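# Lay the towel flat beside the basket, then release

## Task

Get the towel lying flat on the table as a single layer, keeping at least one finger's width from the table edge, two fingers' width from the basket rim, and more than a hand's width from either arm's column. The basket must stay upright with its entire base on the table, no more than three fingers' width from its original spot and turned roughly as it was. When done, open both grippers and pull the arms away. Anything that stays in place only because the robot is holding it does not count.

## Robot and tools

Robot: two arms, left_arm and right_arm. Each has six joints and a parallel gripper. The table has a towel and a basket. A part you are holding may occasionally get a short tug. Never push or knock anything off the table. Do not let the arms collide or press on each other.

Frame: all printed poses share one scene frame. The origin is on the tabletop midway between the arms. +x points out over the table, +z points up, and left_arm sits on the +y side. The names left and right do not mean image sides. Gripper fingers point along the gripper's +z and close along its y. end_effector_position is the point between the pads, about 1 cm behind the tips, given in metres. Orientation is end_effector_quat_wxyz. Printed positions can be off, more so at long reach.

Row layout: one row always holds 14 numbers, each from -1 to 1, even if only one arm moves. The first 7 are left_arm and the next 7 are right_arm. Within each arm the order is: shoulder, elbow, wrist roll, wrist pitch, waist, wrist yaw, then opening. This order is the only one to trust.

Joint numbers are scaled offsets, not poses. A value of 1.0 equals 1.258 rad for the shoulder, 1.238 for the elbow, 2.022 for wrist roll, 2.073 for wrist pitch, 1.202 for the waist and 2.022 for wrist yaw.

Signs: shoulder, elbow and wrist pitch count opposite to the URDF, both in commands and in every readout. Joint ranges in your signs are:
- shoulder -3.142 to 0.000
- elbow -3.142 to 0.000
- wrist pitch -1.571 to 1.571
- waist -2.618 to 3.054
- wrist yaw -1.571 to 1.571
- wrist roll -2.094 to 2.094

The true end of a joint may differ by up to 0.036 rad either way. Opening is absolute, not an offset: +1 is fully open (pad gap 0.094 m) and -1 is closed.

execute_actions(actions): takes a list of actions, run one after another. Each action is a table of up to 15 rows. Each row lasts one step of 1/30 s. If a table has fewer than 15 rows, its last row repeats to fill 15 steps, so one action is 0.5 s. Joint values are offsets from the angles the arm had when that action began, not from the previous row. For the first action of a call, that means the last reported angles. An action that pushes a joint more than 0.036 rad past its range is rejected for both arms. If any action is malformed, or the first one fails this check, the whole call does nothing. A joint aimed past its real end stops there, and the result may say "joint sent to its limit". An empty list simply returns the current state and images.

move(target, speed, blocking): target is one 14-number row in the same layout. Its offsets are measured from the Joint positions in the latest result that shows them. All joints of both arms move together and finish their paths at the same moment, so grippers trace curves. speed is in rad/s, from 0.01 to 2, default 0.5. It applies to whichever joint has the largest travel. A path lasts between 0.5 and 10 s and stops short if it would take longer. The paths ignore obstacles and the other arm. Fingers are commanded at the start of the move. Faster moves and targets set deeper past a contact hit and press harder.

The result adds a "move:" line. It gives the outcome (done, off_target, moving, held, fault), limits=held or limits=none, and the joint furthest from target on each arm. After limits=held, motion can then surge faster than speed. With blocking=false, the call returns after 0.5 s while the arm keeps moving. Other moves and execute_actions are refused until a result shows the move ended, so use wait(0) to check or stop first. To keep pressing with the same force, send the offsets from Joint positions to Joint targets.

wait(seconds): 0 to 10 s. The arms hold their last command, and any running move continues. stop(): brakes a running move, though the fingers keep moving. Leave room for braking.

zoom_image(camera, region): camera is cam_high, cam_low, cam_left_wrist or cam_right_wrist, each 504x504. region is [x0, y0, x1, y1] in pixels from the top-left, at most 504 by 504. Camera calibration (K, distortion, T_world_to_cam) is provided and may be slightly off.

finished_scene(scene): pass the current scene number. It ends the scene for good, and the goal must still hold afterwards.

Result lines:
- Joint positions and Joint velocities list each arm's joints in the row order (rad, rad/s), then the pad gap (m).
- Joint targets shows what the joints are currently being driven toward.
- grip_measured gives the opening on the command scale. Each gripper's reading has a fixed error of about 1 mm.
- "joint command not followed" means a clearance check changed some joint targets.
- FAULT and OVER-TEMPERATURE FAULT lines mean an arm was stopped. MOTOR HOT appears from 75 °C. The arm halts at 90 °C and goes limp at 100 °C, so avoid long heavy holds.
- Joint torques are raw drive outputs with offsets and noise.

Motion limits: each step, a joint's target stays within a set lead of its measured angle. The lead is 0.202 rad for the waist, 0.258 for the shoulder, 0.238 for the elbow, 0.573 for wrist pitch, and 0.522 for yaw and roll. Targets are scaled back whenever the gripper would jump more than 70 mm, so large offsets may take several actions. A move left unfinished may need to be commanded again. Friction can leave a joint up to about 0.031 rad short, and smaller commands may not move it.

Gripping: fingers go to the commanded opening as measured by grip_measured. To hold something, command about 0.03 below grip_measured, or less than 0.03 below for a lighter hold. Pads push with about 50 to 62 N. Very thin parts such as cloth edges under about 2 mm get less force. Thinking time lets the scene run with the last command held.

Avoid drops, slips, slams, hard pushes and tipping the basket. Move smoothly, then release the towel and lift both arms clear before finishing.

Each tool is called after "Call:" by a JSON object that holds its "fn" and its "kwargs".

## Session

Call:
{"fn": "execute_actions", "kwargs": {"actions": []}}

Scene clock: 0.00 s.
left_arm: end_effector_position=(+0.1969, -0.2186, +0.1849) grip_measured=+1.000 end_effector_quat_wxyz=(-0.372, -0.421, +0.802, -0.205) | right_arm: end_effector_position=(-0.0139, -0.7022, +0.2505) grip_measured=+1.000 end_effector_quat_wxyz=(+0.670, +0.664, -0.173, -0.281)
Joint names: [shoulder, elbow, wrist roll, wrist pitch, waist, wrist yaw]
Joint positions: left_arm=[-2.226 -2.148 -2.057  1.109 -1.001  0.81   0.094] | right_arm=[-1.729 -0.89   1.327 -0.955 -1.208  1.055  0.094]
Joint velocities: left_arm=[ 0.002  0.002  0.022  0.007 -0.007  0.022  0.   ] | right_arm=[ 0.012  0.007  0.007  0.007  0.022 -0.007  0.   ]
Joint torques (N m, as the arm reports them, + toward a larger Joint positions number): no reading
Motor temperatures (°C, as the motors report them): left_arm=[25 25 24 23 23 24] | right_arm=[24 23 26 24 26 23]
Joint targets: left_arm=[-2.226 -2.148 -2.057 1.109 -1.001 0.810] | right_arm=[-1.729 -0.890 1.327 -0.955 -1.208 1.055]

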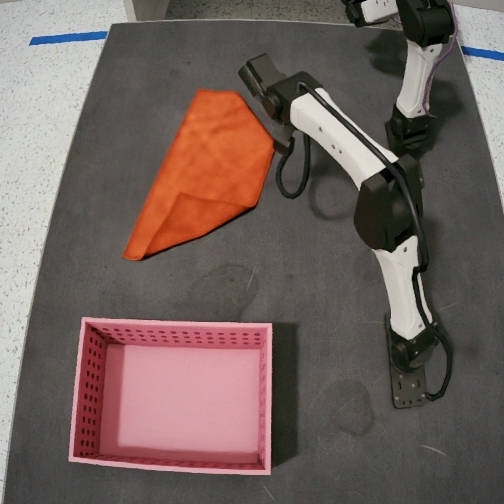

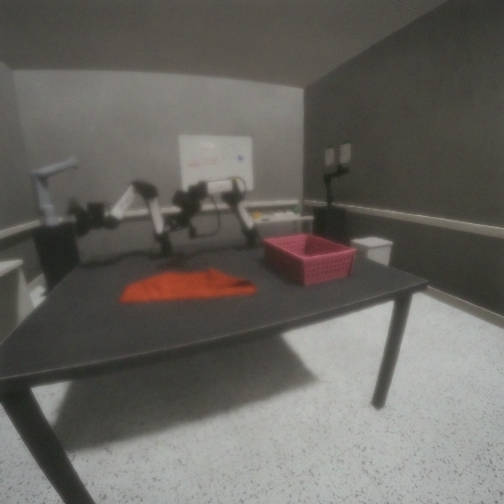

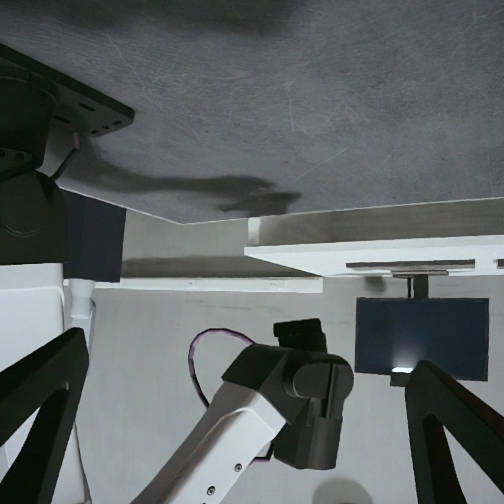

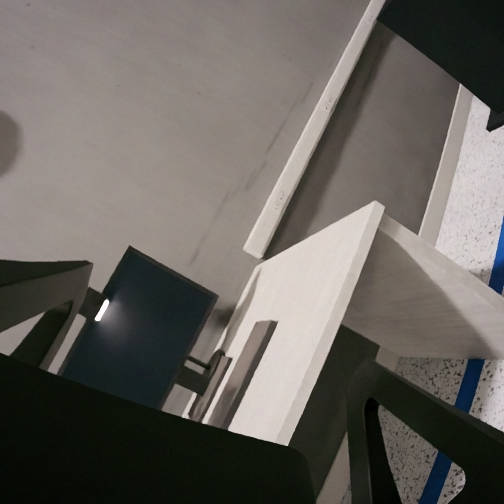

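Call:
{"fn": "move", "kwargs": {"target": [0.736,0.685,1,0.044,0.833,-0.4,1,0.341,-0.331,-0.656,1,0.5,-0.522,1], "speed": 1.0}}

Call:
{"fn": "zoom_image", "kwargs": {"camera": "cam_high", "region": [90,60,330,300]}}

Scene clock: 3.37 s.
left_arm: end_effector_position=(+0.2836, +0.2747, +0.2012) grip_measured=+1.000 end_effector_quat_wxyz=(+0.189, -0.054, +0.980, -0.003) | right_arm: end_effector_position=(+0.2079, -0.4161, +0.1950) grip_measured=+1.000 end_effector_quat_wxyz=(+0.202, +0.282, +0.936, -0.064)
Joint names: [shoulder, elbow, wrist roll, wrist pitch, waist, wrist yaw]
Joint positions: left_arm=[-1.317 -1.318 -0.044  1.191 -0.009  0.011  0.094] | right_arm=[-1.316 -1.274  0.008  1.103 -0.617  0.01   0.094]
Joint velocities: left_arm=[ 0.017  0.012 -0.051 -0.007 -0.007 -0.022  0.   ] | right_arm=[ 0.007 -0.002 -0.051  0.007 -0.002 -0.022  0.   ]
Joint torques (N m, as the arm reports them, + toward a larger Joint positions number): left_arm=[ 6.1  -5.02 -0.02 -1.11  0.76 -0.25] | right_arm=[ 5.64 -9.14 -0.2  -1.26  0.62 -0.15]
Motor temperatures (°C, as the motors report them): left_arm=[26 26 24 23 23 24] | right_arm=[25 24 26 25 26 23]
Joint targets: left_arm=[-1.300 -1.300 -0.035 1.200 0.001 0.002] | right_arm=[-1.300 -1.300 0.001 1.118 -0.607 -0.000]
move: off_target (right_arm); limits=none; left_arm: farthest joint: the elbow, 0.018 radians from its target (0.848 radians at the start); right_arm: farthest joint: the elbow, 0.025 radians from its target (0.410 radians at the start)
camera_calibration (this result's frames):
cam_left_wrist: T_world_to_cam=[[0.228477, -0.972506, 0.0450702, 0.193903], [-0.96004, -0.217379, 0.176263, 0.334364], [-0.16162, -0.0835413, -0.983311, 0.366717], [0, 0, 0, 1]] pos_world=[0.335969, 0.291892, 0.292921]
cam_right_wrist: T_world_to_cam=[[-0.223646, -0.95727, 0.18335, -0.394026], [-0.973676, 0.227924, 0.00232417, 0.325931], [-0.0440148, -0.178004, -0.983045, 0.245061], [0, 0, 0, 1]] pos_world=[0.240016, -0.407855, 0.312393]

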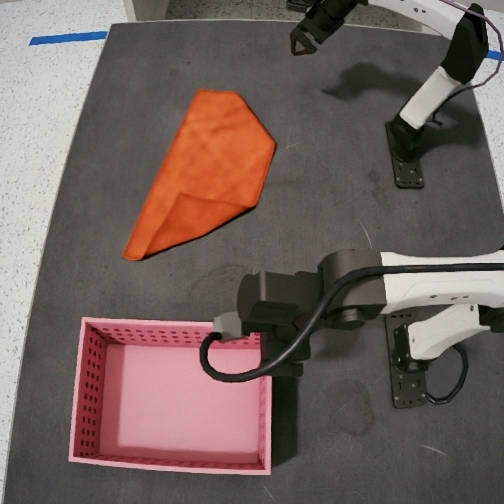

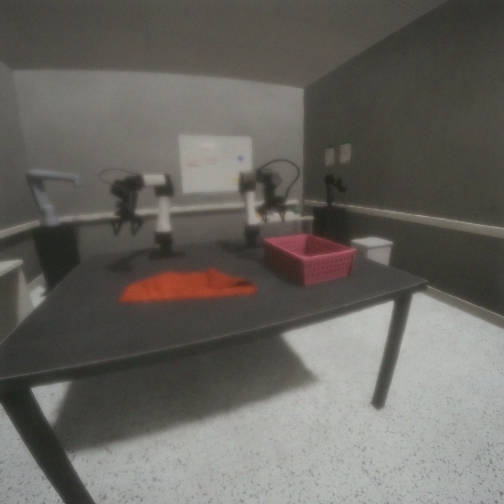

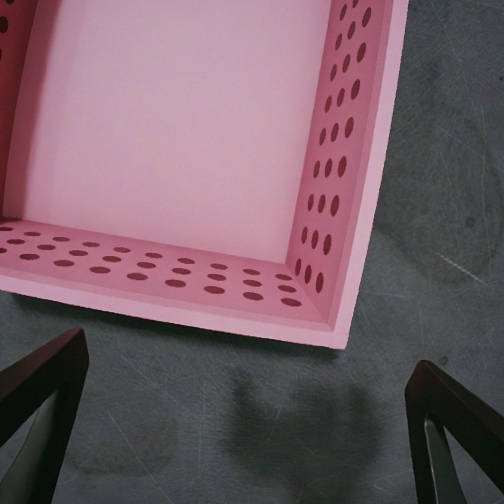

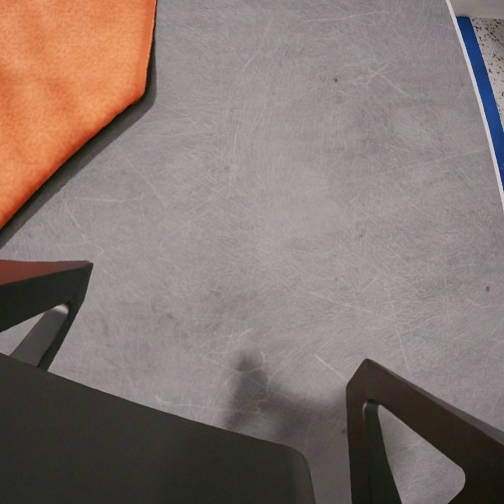

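Region (90, 60, 330, 300) of cam_high's 504x504 image, scaled by 2.100, with more detail than that image has.

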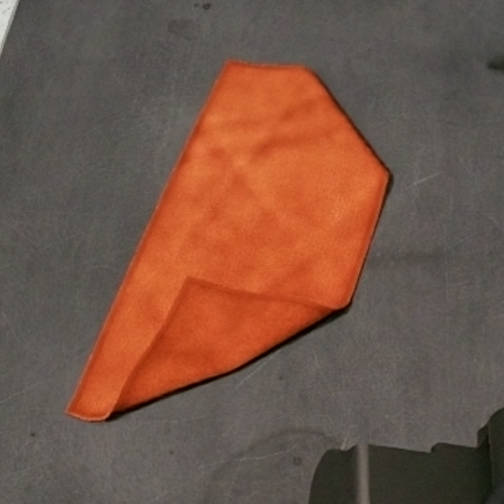

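Call:
{"fn": "move", "kwargs": {"target": [-0.968,-0.716,0.02,-0.314,-0.334,0,0,-0.80,-0.547,0,-0.194,0.222,0,0], "speed": 0.7}}

Scene clock: 7.07 s.
left_arm: end_effector_position=(+0.5945, +0.0473, +0.0348) grip_measured=+0.003 end_effector_quat_wxyz=(+0.311, +0.153, +0.936, -0.059) | right_arm: end_effector_position=(+0.4835, -0.4232, +0.0466) grip_measured=+0.002 end_effector_quat_wxyz=(+0.222, +0.157, +0.962, -0.039)
Joint names: [shoulder, elbow, wrist roll, wrist pitch, waist, wrist yaw]
Joint positions: left_arm=[-2.542 -2.179 -0.012  0.563 -0.41   0.011  0.047] | right_arm=[-2.317 -1.919  0.008  0.719 -0.355  0.01   0.047]
Joint velocities: left_arm=[ 0.002  0.007 -0.081  0.051 -0.017  0.007 -0.001] | right_arm=[-0.007 -0.002  0.007 -0.037  0.007 -0.022  0.002]
Joint torques (N m, as the arm reports them, + toward a larger Joint positions number): left_arm=[16.77 -8.66  0.   -1.84 -0.14 -0.12] | right_arm=[12.68 -9.91 -0.13 -1.63  0.41 -0.02]
Motor temperatures (°C, as the motors report them): left_arm=[27 26 24 24 23 24] | right_arm=[26 25 26 26 26 23]
Joint targets: left_arm=[-2.535 -2.205 -0.004 0.540 -0.411 0.011] | right_arm=[-2.322 -1.952 0.008 0.701 -0.350 0.011]
move: off_target (left_arm, right_arm); limits=none; left_arm: farthest joint: the elbow, 0.026 radians from its target (0.886 radians at the start); right_arm: farthest joint: the elbow, 0.032 radians from its target (0.677 radians at the start)
camera_calibration (this result's frames):
cam_left_wrist: T_world_to_cam=[[-0.210727, -0.975256, 0.0668562, 0.169664], [-0.975033, 0.204793, -0.0858528, 0.610779], [0.0700367, -0.0832785, -0.994062, 0.0970206], [0, 0, 0, 1]] pos_world=[0.624488, 0.0484623, 0.137538]
cam_right_wrist: T_world_to_cam=[[0.0267607, -0.980945, 0.192432, -0.443519], [-0.999227, -0.0317927, -0.0231088, 0.499895], [0.0287864, -0.191665, -0.981038, 0.0690237], [0, 0, 0, 1]] pos_world=[0.50939, -0.405946, 0.164614]

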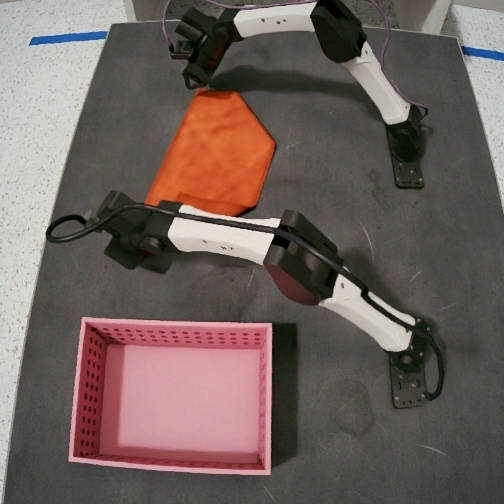

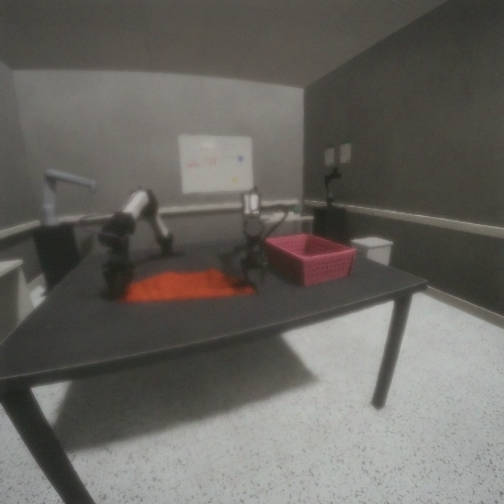

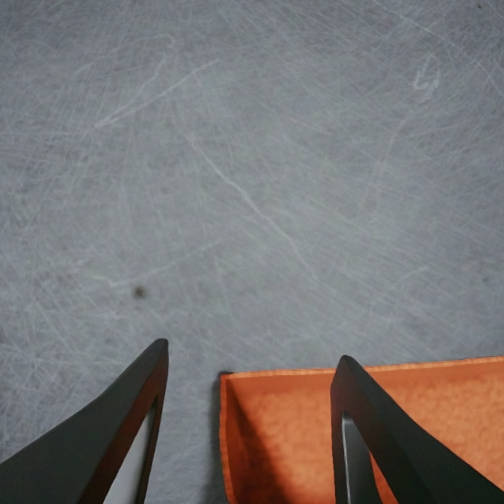

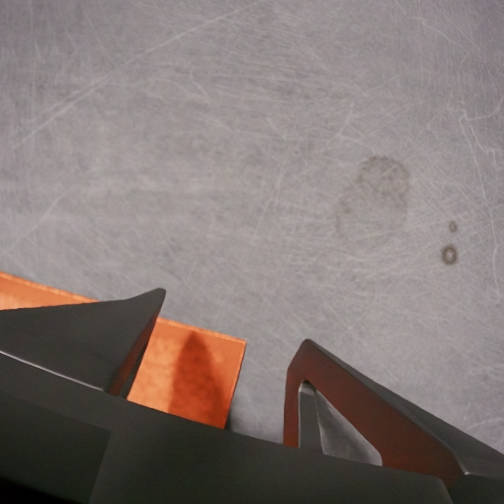

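Call:
{"fn": "move", "kwargs": {"target": [-0.005,-0.02,0,0.072,-0.01,0,0,-0.045,-0.025,0,0.055,-0.03,0,0], "speed": 0.2}}

Scene clock: 9.83 s.
left_arm: end_effector_position=(+0.5677, +0.0565, +0.0164) grip_measured=+0.003 end_effector_quat_wxyz=(+0.246, +0.156, +0.955, -0.048) | right_arm: end_effector_position=(+0.4542, -0.4286, +0.0156) grip_measured=+0.002 end_effector_quat_wxyz=(+0.153, +0.172, +0.973, -0.031)
Joint names: [shoulder, elbow, wrist roll, wrist pitch, waist, wrist yaw]
Joint positions: left_arm=[-2.542 -2.179 -0.012  0.701 -0.41   0.011  0.047] | right_arm=[-2.359 -1.919  0.008  0.818 -0.382  0.01   0.047]
Joint velocities: left_arm=[-0.002 -0.012 -0.066  0.037  0.002 -0.037 -0.   ] | right_arm=[ 0.002  0.002 -0.007  0.022  0.007 -0.037  0.001]
Joint torques (N m, as the arm reports them, + toward a larger Joint positions number): left_arm=[15.29 -8.37 -0.09 -1.32 -0.84 -0.14] | right_arm=[12.04 -9.52 -0.13 -1.   -0.91 -0.01]
Motor temperatures (°C, as the motors report them): left_arm=[29 27 24 24 23 24] | right_arm=[27 25 26 26 26 23]
Joint targets: left_arm=[-2.548 -2.203 -0.012 0.712 -0.422 0.011] | right_arm=[-2.374 -1.950 0.008 0.833 -0.391 0.010]
move: off_target (left_arm, right_arm); limits=none; left_arm: farthest joint: the elbow, 0.025 radians from its target (0.025 radians at the start); right_arm: farthest joint: the elbow, 0.031 radians from its target (0.031 radians at the start)
camera_calibration (this result's frames):
cam_left_wrist: T_world_to_cam=[[-0.203127, -0.977887, 0.0497597, 0.170414], [-0.977327, 0.205588, 0.0506422, 0.580162], [-0.0597524, -0.0383447, -0.997476, 0.152568], [0, 0, 0, 1]] pos_world=[0.61074, 0.0532219, 0.114322]
cam_right_wrist: T_world_to_cam=[[0.0229625, -0.989225, 0.144592, -0.443132], [-0.994002, -0.00712203, 0.109131, 0.475863], [-0.106926, -0.146231, -0.983455, 0.119531], [0, 0, 0, 1]] pos_world=[0.495965, -0.417489, 0.129695]

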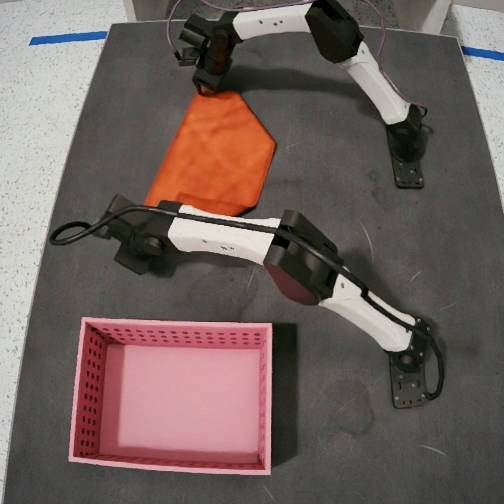

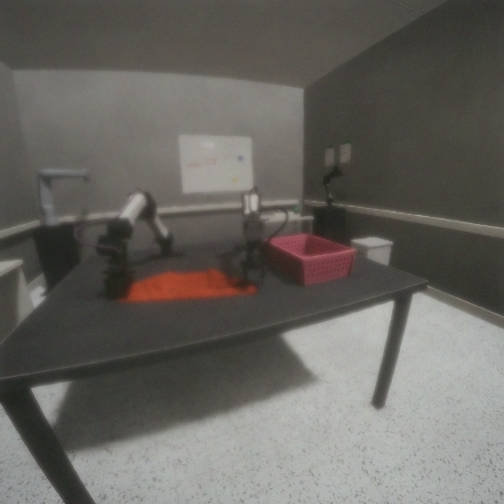

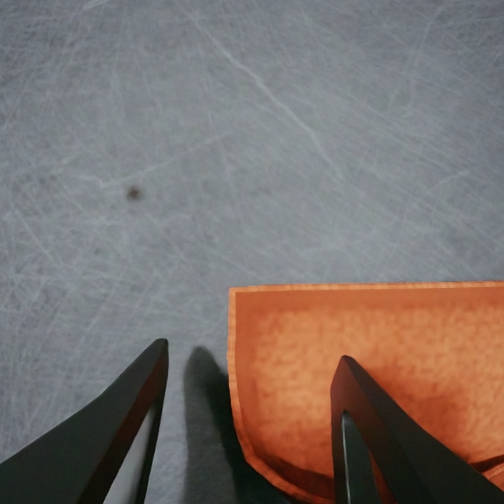

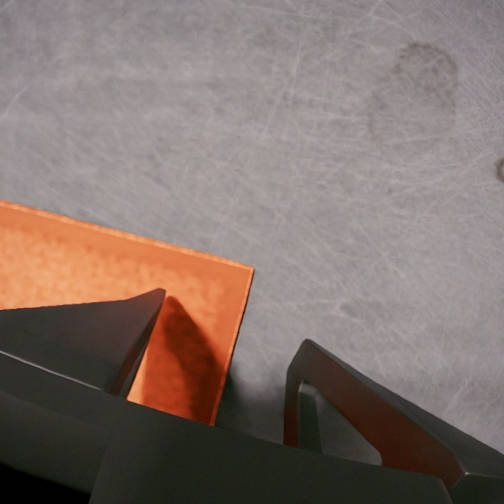

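Shift both inward ~1.2 cm, then lower, close.

Call:
{"fn": "execute_actions", "kwargs": {"actions": [[[0,-0.02,0,0,-0.03,0,0,0,-0.025,0,0,0.03,0,0]],[[-0.03,-0.02,0,0,0,0,0,-0.03,-0.025,0,0,0,0,0]],[[-0.02,-0.02,0,0,0,0,-0.5,-0.02,-0.025,0,0,0,0,-0.5]],[[-0.02,-0.02,0,0,0,0,-1,-0.02,-0.025,0,0,0,0,-1]],[[0,-0.02,0,0,0,0,-1,0,-0.025,0,0,0,0,-1]]]}}

Call:
{"fn": "move", "kwargs": {"target": [0.12,-0.02,0,0,-0.02,0,-1,0.14,-0.025,0,0,0.02,0,-1], "speed": 0.2}}

Scene clock: 12.47 s.
left_arm: end_effector_position=(+0.5611, +0.0373, +0.0061) grip_measured=-0.994 end_effector_quat_wxyz=(+0.240, +0.172, +0.954, -0.051) | right_arm: end_effector_position=(+0.4621, -0.4129, +0.0104) grip_measured=-0.993 end_effector_quat_wxyz=(+0.152, +0.156, +0.976, -0.027)
Joint names: [shoulder, elbow, wrist roll, wrist pitch, waist, wrist yaw]
Joint positions: left_arm=[-2.565 -2.185 -0.012  0.695 -0.443  0.01   0.   ] | right_arm=[-2.378 -1.932  0.008  0.815 -0.35   0.009  0.   ]
Joint velocities: left_arm=[0.012 0.017 0.022 0.022 0.002 0.022 0.001] | right_arm=[ 0.007 -0.007 -0.022  0.051 -0.002 -0.051 -0.   ]
Joint torques (N m, as the arm reports them, + toward a larger Joint positions number): left_arm=[15.95 -8.36 -0.09 -1.4   0.06 -0.14] | right_arm=[13.25 -9.5  -0.13 -1.15 -0.15 -0.02]
Motor temperatures (°C, as the motors report them): left_arm=[31 28 24 24 23 24] | right_arm=[29 26 26 26 26 23]
Joint targets: left_arm=[-2.565 -2.210 -0.012 0.695 -0.443 0.010] | right_arm=[-2.378 -1.963 0.008 0.815 -0.350 0.009]
camera_calibration (this result's frames):
cam_left_wrist: T_world_to_cam=[[-0.235174, -0.970764, 0.0480576, 0.168489], [-0.969369, 0.237865, 0.0611801, 0.572513], [-0.0708227, -0.0321976, -0.996969, 0.147147], [0, 0, 0, 1]] pos_world=[0.605022, 0.0321204, 0.103578]
cam_right_wrist: T_world_to_cam=[[0.0557377, -0.988223, 0.142511, -0.441715], [-0.99295, -0.0399083, 0.111615, 0.470348], [-0.104613, -0.147728, -0.98348, 0.115898], [0, 0, 0, 1]] pos_world=[0.503777, -0.400621, 0.124435]

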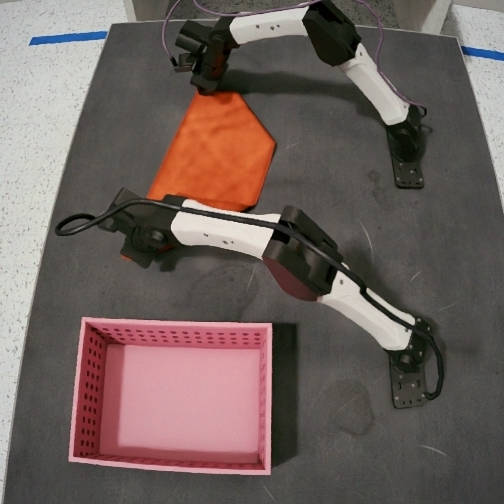

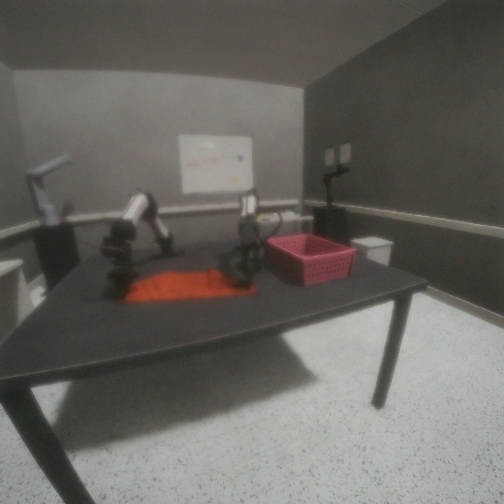

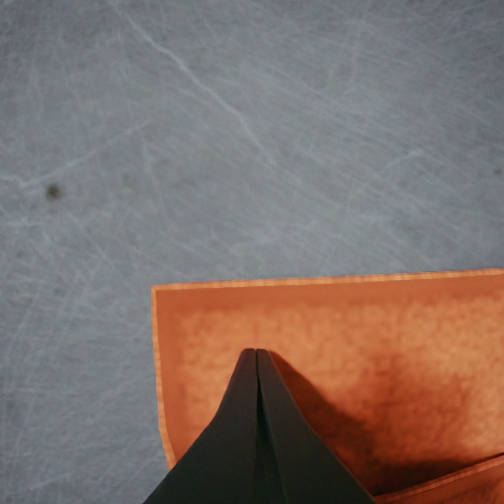

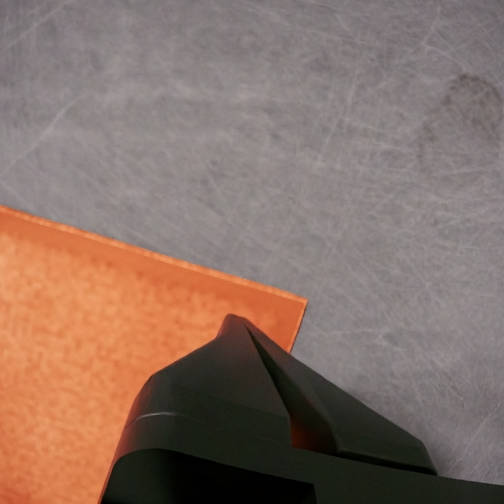

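Scene clock: 13.73 s.
left_arm: end_effector_position=(+0.5663, +0.0257, +0.0847) grip_measured=-0.994 end_effector_quat_wxyz=(+0.302, +0.176, +0.935, -0.065) | right_arm: end_effector_position=(+0.4738, -0.4086, +0.0943) grip_measured=-0.993 end_effector_quat_wxyz=(+0.231, +0.147, +0.961, -0.038)
Joint names: [shoulder, elbow, wrist roll, wrist pitch, waist, wrist yaw]
Joint positions: left_arm=[-2.433 -2.185 -0.012  0.695 -0.458  0.01   0.   ] | right_arm=[-2.216 -1.932  0.008  0.815 -0.335  0.009  0.   ]
Joint velocities: left_arm=[-0.002 -0.002 -0.007  0.022  0.002  0.081  0.   ] | right_arm=[-0.002  0.022  0.007 -0.022 -0.022 -0.022 -0.   ]
Joint torques (N m, as the arm reports them, + toward a larger Joint positions number): left_arm=[17.03 -8.5  -0.09 -1.6  -0.6  -0.14] | right_arm=[13.57 -9.88 -0.13 -1.43  0.73 -0.02]
Motor temperatures (°C, as the motors report them): left_arm=[32 28 24 24 23 24] | right_arm=[30 26 26 26 26 23]
Joint targets: left_arm=[-2.414 -2.210 -0.012 0.695 -0.467 0.010] | right_arm=[-2.202 -1.963 0.008 0.815 -0.325 0.009]
move: off_target (left_arm, right_arm); limits=none; left_arm: farthest joint: the elbow, 0.024 radians from its target (0.024 radians at the start); right_arm: farthest joint: the elbow, 0.031 radians from its target (0.031 radians at the start)
camera_calibration (this result's frames):
cam_left_wrist: T_world_to_cam=[[-0.256154, -0.964474, 0.0646205, 0.165019], [-0.965274, 0.251673, -0.0700454, 0.583869], [0.0512937, -0.0803189, -0.995449, 0.157417], [0, 0, 0, 1]] pos_world=[0.59779, 0.0248561, 0.186934]
cam_right_wrist: T_world_to_cam=[[0.0433106, -0.97938, 0.197328, -0.445733], [-0.99782, -0.0522496, -0.040319, 0.4844], [0.0497979, -0.195152, -0.979508, 0.107353], [0, 0, 0, 1]] pos_world=[0.497302, -0.390282, 0.212639]

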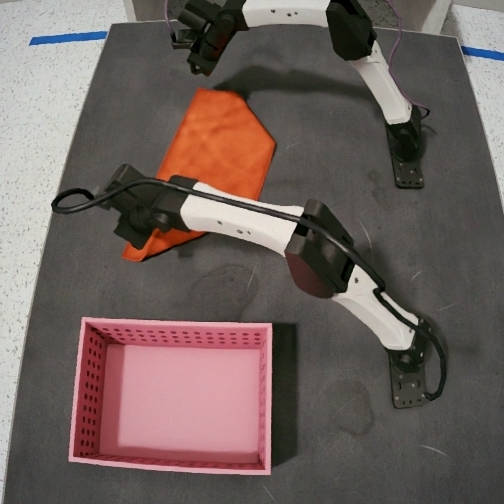

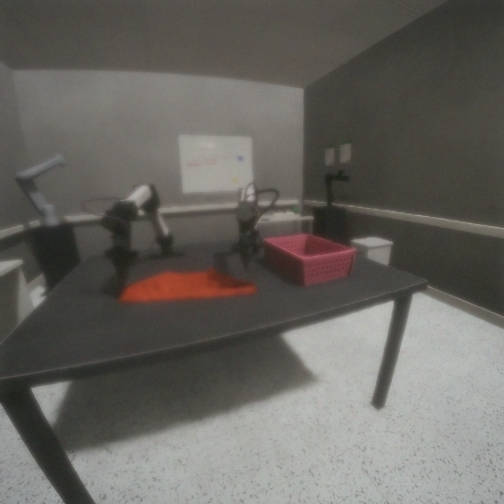

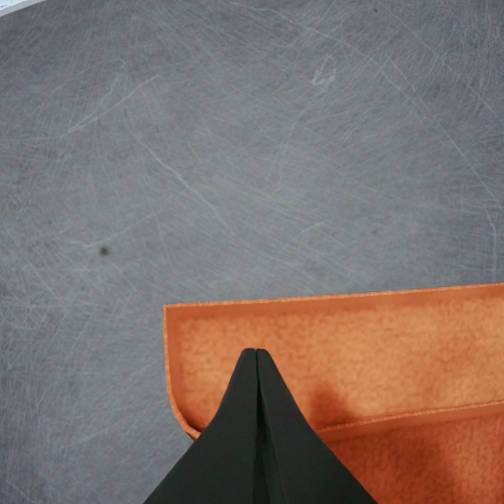

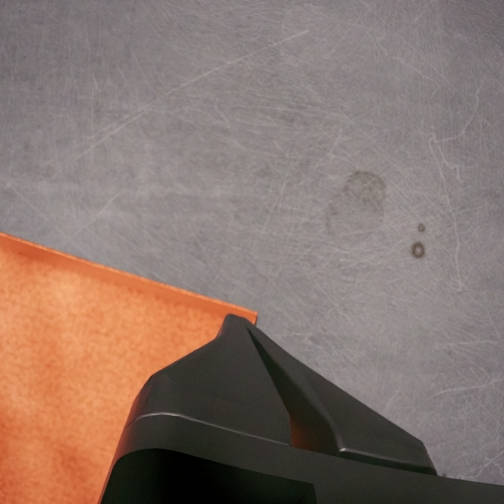

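Call:
{"fn": "move", "kwargs": {"target": [-0.145,-0.01,-0.08,0.01,0,0,1,-0.165,-0.01,0.13,0.03,0,0,1], "speed": 0.2}}

Call:
{"fn": "execute_actions", "kwargs": {"actions": [[[-0.04,0,0,0.01,0,0,0.5,-0.04,0,0,0.01,0,0,0.5]],[[-0.04,0,0,0.01,0,0,0,-0.04,0,0,0.01,0,0,0]],[[-0.04,0,0,0.01,0,0,-0.5,-0.04,0,0,0.01,0,0,-0.5]]]}}

Scene clock: 15.90 s.
left_arm: end_effector_position=(+0.5584, +0.0293, +0.0055) grip_measured=+1.000 end_effector_quat_wxyz=(+0.236, +0.110, +0.963, -0.069) | right_arm: end_effector_position=(+0.4583, -0.4042, +0.0100) grip_measured=+1.000 end_effector_quat_wxyz=(+0.142, +0.268, +0.953, -0.009)
Joint names: [shoulder, elbow, wrist roll, wrist pitch, waist, wrist yaw]
Joint positions: left_arm=[-2.567 -2.185 -0.156  0.693 -0.458  0.008  0.094] | right_arm=[-2.375 -1.932  0.255  0.843 -0.335  0.012  0.094]
Joint velocities: left_arm=[ 0.012 -0.012  0.051 -0.022  0.017 -0.007  0.   ] | right_arm=[-0.007 -0.022 -0.051 -0.022 -0.007 -0.051  0.   ]
Joint torques (N m, as the arm reports them, + toward a larger Joint positions number): left_arm=[11.75 -7.51 -0.28 -1.13  0.05 -0.12] | right_arm=[ 9.43 -8.05  0.02 -0.75 -0.19 -0.04]
Motor temperatures (°C, as the motors report them): left_arm=[33 28 24 24 23 24] | right_arm=[30 26 26 26 26 23]
Joint targets: left_arm=[-2.615 -2.198 -0.174 0.717 -0.458 0.011] | right_arm=[-2.423 -1.944 0.271 0.877 -0.335 0.009]
move: off_target (left_arm, right_arm); limits=none; left_arm: farthest joint: the shoulder, 0.049 radians from its target (0.183 radians at the start); right_arm: farthest joint: the shoulder, 0.049 radians from its target (0.208 radians at the start)
camera_calibration (this result's frames):
cam_left_wrist: T_world_to_cam=[[-0.122431, -0.986025, 0.112987, 0.0972586], [-0.988608, 0.131203, 0.0737563, 0.585616], [-0.0875498, -0.10267, -0.990855, 0.157484], [0, 0, 0, 1]] pos_world=[0.60464, 0.0352335, 0.101862]
cam_right_wrist: T_world_to_cam=[[-0.164472, -0.983867, 0.0703925, -0.329483], [-0.978148, 0.171885, 0.116967, 0.545726], [-0.12718, -0.0496164, -0.990638, 0.166409], [0, 0, 0, 1]] pos_world=[0.500774, -0.409712, 0.124212]

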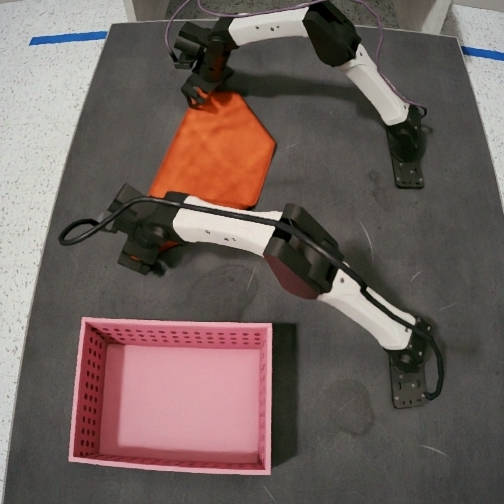

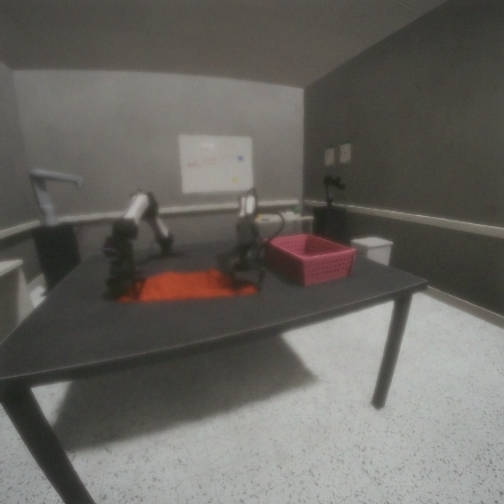

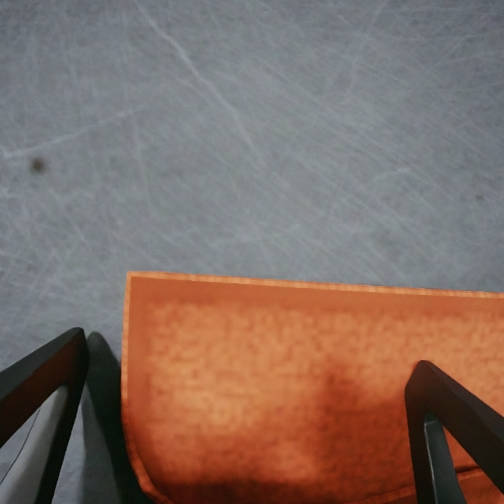

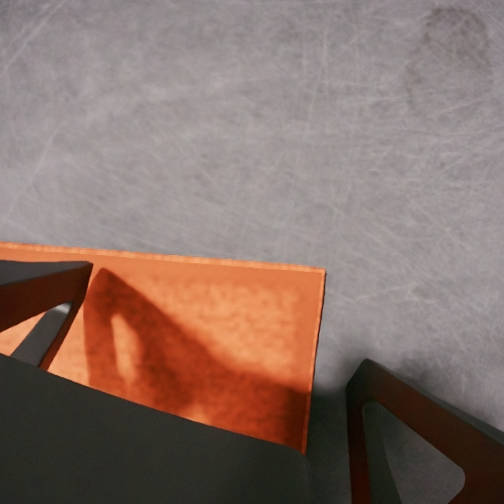

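Scene clock: 17.40 s.
left_arm: end_effector_position=(+0.5620, +0.0319, +0.0028) grip_measured=-0.497 end_effector_quat_wxyz=(+0.242, +0.108, +0.962, -0.060) | right_arm: end_effector_position=(+0.4578, -0.4061, +0.0079) grip_measured=-0.498 end_effector_quat_wxyz=(+0.141, +0.269, +0.953, -0.016)
Joint names: [shoulder, elbow, wrist roll, wrist pitch, waist, wrist yaw]
Joint positions: left_arm=[-2.574 -2.185 -0.155  0.678 -0.457 -0.012  0.024] | right_arm=[-2.379 -1.932  0.254  0.84  -0.334  0.027  0.024]
Joint velocities: left_arm=[-0.002 -0.002 -0.051 -0.007 -0.012 -0.051  0.001] | right_arm=[-0.012 -0.002  0.007  0.066 -0.002 -0.022  0.   ]
Joint torques (N m, as the arm reports them, + toward a larger Joint positions number): left_arm=[11.78 -6.69 -0.09 -1.08  0.21 -0.31] | right_arm=[ 9.38 -7.11 -0.13 -0.85 -0.44  0.14]
Motor temperatures (°C, as the motors report them): left_arm=[33 28 24 24 23 24] | right_arm=[31 27 26 26 26 23]
Joint targets: left_arm=[-2.622 -2.185 -0.155 0.707 -0.455 -0.023] | right_arm=[-2.430 -1.932 0.254 0.864 -0.336 0.042]
camera_calibration (this result's frames):
cam_left_wrist: T_world_to_cam=[[-0.114888, -0.988603, 0.0972827, 0.0964165], [-0.990674, 0.121246, 0.0621699, 0.590533], [-0.0732565, -0.0892328, -0.993313, 0.146893], [0, 0, 0, 1]] pos_world=[0.606863, 0.0368256, 0.0998179]
cam_right_wrist: T_world_to_cam=[[-0.166625, -0.982403, 0.0843861, -0.329818], [-0.976976, 0.176056, 0.120509, 0.547009], [-0.133245, -0.0623633, -0.989119, 0.161782], [0, 0, 0, 1]] pos_world=[0.501016, -0.410229, 0.121934]

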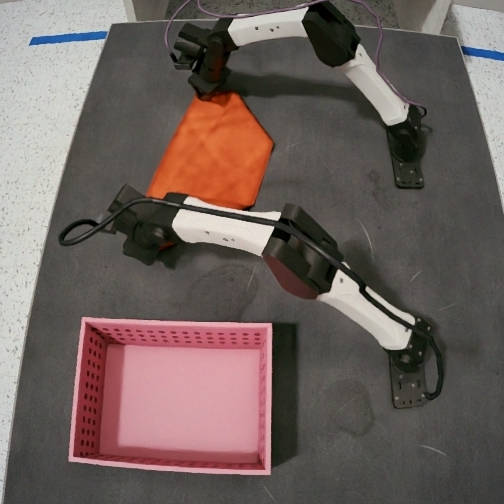

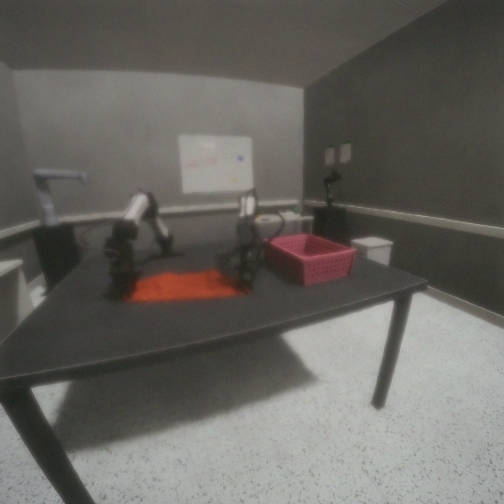

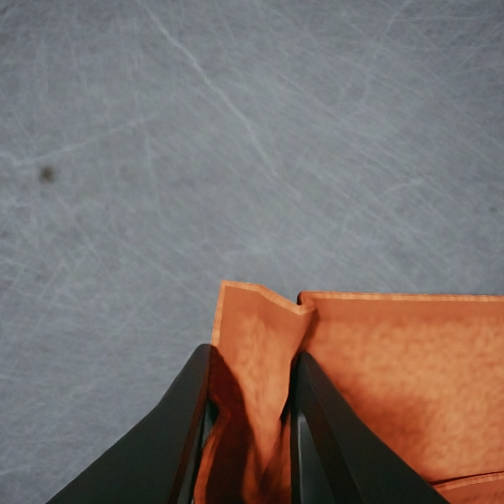

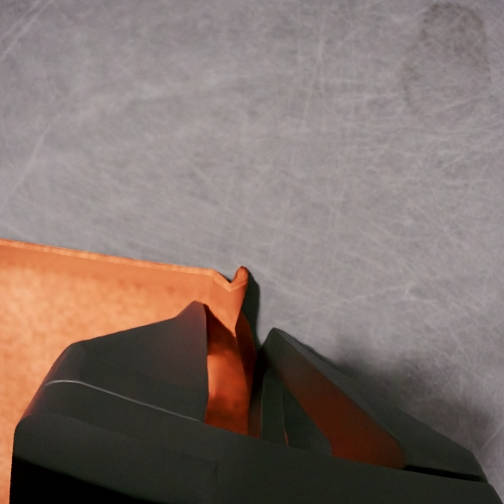

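Call:
{"fn": "execute_actions", "kwargs": {"actions": [[[-0.04,0,0,0.01,0,0,-1,-0.04,0,0,0.01,0,0,-1]],[[-0.02,0,0,0.01,0,0,-1,-0.02,0,0,0.01,0,0,-1]]]}}

Call:
{"fn": "move", "kwargs": {"target": [0.43,-0.02,0,0,-0.02,0,-1,0.49,-0.025,0,0,0.0,0,-1], "speed": 0.35}}

Scene clock: 18.57 s.
left_arm: end_effector_position=(+0.5628, +0.0241, +0.0044) grip_measured=-0.925 end_effector_quat_wxyz=(+0.247, +0.113, +0.960, -0.074) | right_arm: end_effector_position=(+0.4601, -0.4014, +0.0081) grip_measured=-0.944 end_effector_quat_wxyz=(+0.143, +0.266, +0.953, -0.005)
Joint names: [shoulder, elbow, wrist roll, wrist pitch, waist, wrist yaw]
Joint positions: left_arm=[-2.575 -2.185 -0.155  0.66  -0.462  0.012  0.004] | right_arm=[-2.379 -1.932  0.254  0.837 -0.331  0.005  0.003]
Joint velocities: left_arm=[ 0.027 -0.002 -0.022 -0.007  0.012 -0.022 -0.001] | right_arm=[-0.002  0.017 -0.037  0.007  0.012 -0.037  0.001]
Joint torques (N m, as the arm reports them, + toward a larger Joint positions number): left_arm=[13.84 -6.71 -0.09 -1.15  0.05 -0.24] | right_arm=[11.31 -7.1  -0.13 -0.89 -0.16  0.04]
Motor temperatures (°C, as the motors report them): left_arm=[33 28 24 24 23 24] | right_arm=[31 27 26 26 26 23]
Joint targets: left_arm=[-2.600 -2.185 -0.155 0.686 -0.462 0.005] | right_arm=[-2.404 -1.932 0.254 0.858 -0.331 0.010]
camera_calibration (this result's frames):
cam_left_wrist: T_world_to_cam=[[-0.131873, -0.98377, 0.121677, 0.0979656], [-0.988983, 0.138901, 0.0511704, 0.590857], [-0.0672411, -0.113589, -0.99125, 0.1451], [0, 0, 0, 1]] pos_world=[0.607023, 0.0307866, 0.101676]
cam_right_wrist: T_world_to_cam=[[-0.158673, -0.985243, 0.064174, -0.329483], [-0.979564, 0.165228, 0.114694, 0.545272], [-0.123605, -0.0446637, -0.991326, 0.165241], [0, 0, 0, 1]] pos_world=[0.502274, -0.407335, 0.122413]

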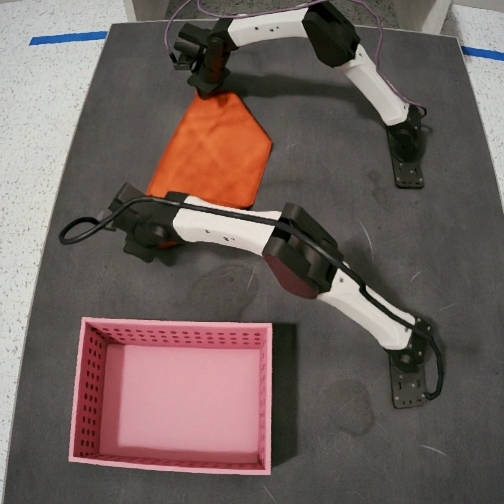

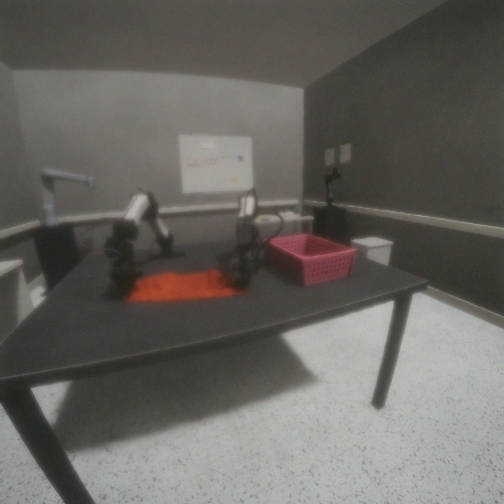

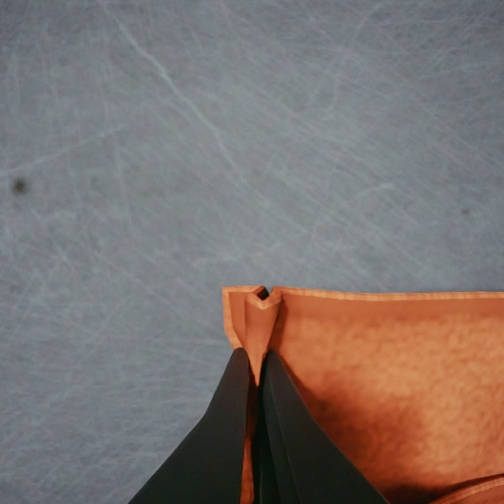

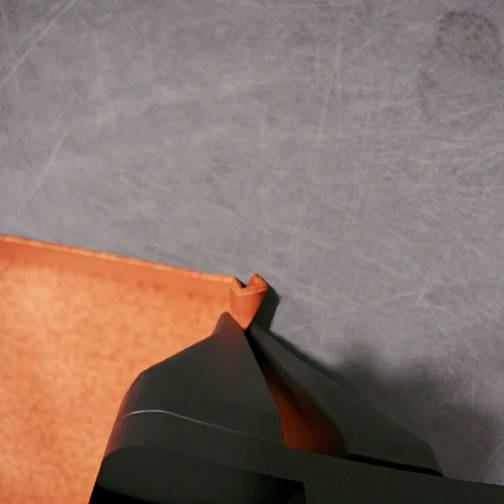

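Scene clock: 20.83 s.
left_arm: end_effector_position=(+0.5338, +0.0224, +0.3197) grip_measured=-0.925 end_effector_quat_wxyz=(+0.480, +0.113, +0.858, -0.148) | right_arm: end_effector_position=(+0.4315, -0.3903, +0.3166) grip_measured=-0.944 end_effector_quat_wxyz=(+0.432, +0.240, +0.869, -0.003)
Joint names: [shoulder, elbow, wrist roll, wrist pitch, waist, wrist yaw]
Joint positions: left_arm=[-2.046 -2.185 -0.155  0.659 -0.48   0.023  0.004] | right_arm=[-1.772 -1.932  0.254  0.837 -0.331 -0.009  0.003]
Joint velocities: left_arm=[-0.012 -0.002 -0.051  0.037 -0.002 -0.051 -0.001] | right_arm=[ 0.017 -0.022  0.007 -0.037 -0.002  0.022  0.002]
Joint torques (N m, as the arm reports them, + toward a larger Joint positions number): left_arm=[13.1  -8.35 -0.08 -2.04 -0.41 -0.28] | right_arm=[ 9.25 -9.81 -0.14 -2.12 -0.18  0.14]
Motor temperatures (°C, as the motors report them): left_arm=[35 29 24 25 23 24] | right_arm=[32 27 26 26 26 23]
Joint targets: left_arm=[-2.034 -2.210 -0.155 0.660 -0.486 0.012] | right_arm=[-1.763 -1.963 0.254 0.837 -0.331 0.005]
move: off_target (left_arm, right_arm); limits=none; left_arm: farthest joint: the elbow, 0.024 radians from its target (0.024 radians at the start); right_arm: farthest joint: the elbow, 0.031 radians from its target (0.031 radians at the start)
camera_calibration (this result's frames):
cam_left_wrist: T_world_to_cam=[[-0.245922, -0.94023, 0.235561, 0.0776441], [-0.887635, 0.120824, -0.444415, 0.650973], [0.389392, -0.318384, -0.864295, 0.175742], [0, 0, 0, 1]] pos_world=[0.528489, 0.0503039, 0.422906]
cam_right_wrist: T_world_to_cam=[[-0.20521, -0.971686, 0.117111, -0.334268], [-0.873383, 0.127807, -0.469966, 0.60467], [0.441692, -0.198724, -0.874881, 0.127144], [0, 0, 0, 1]] pos_world=[0.403355, -0.376818, 0.434556]

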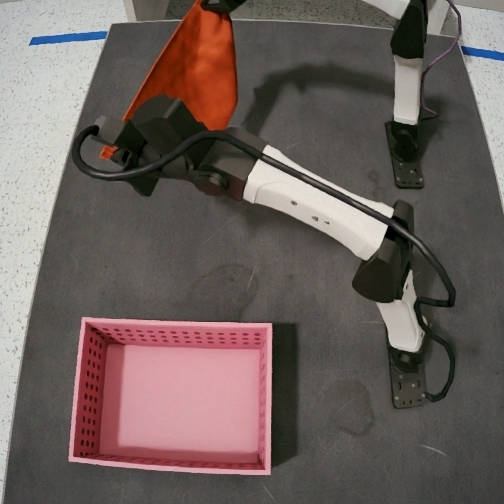

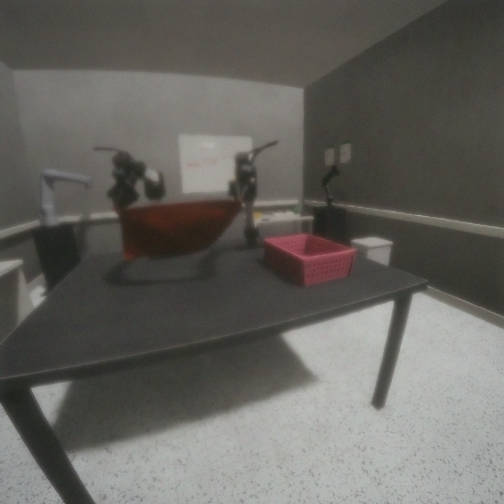

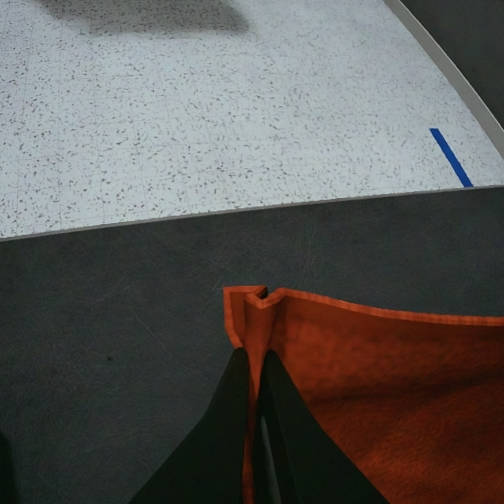

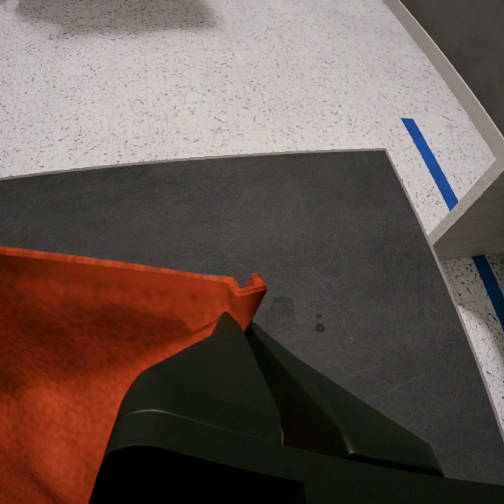

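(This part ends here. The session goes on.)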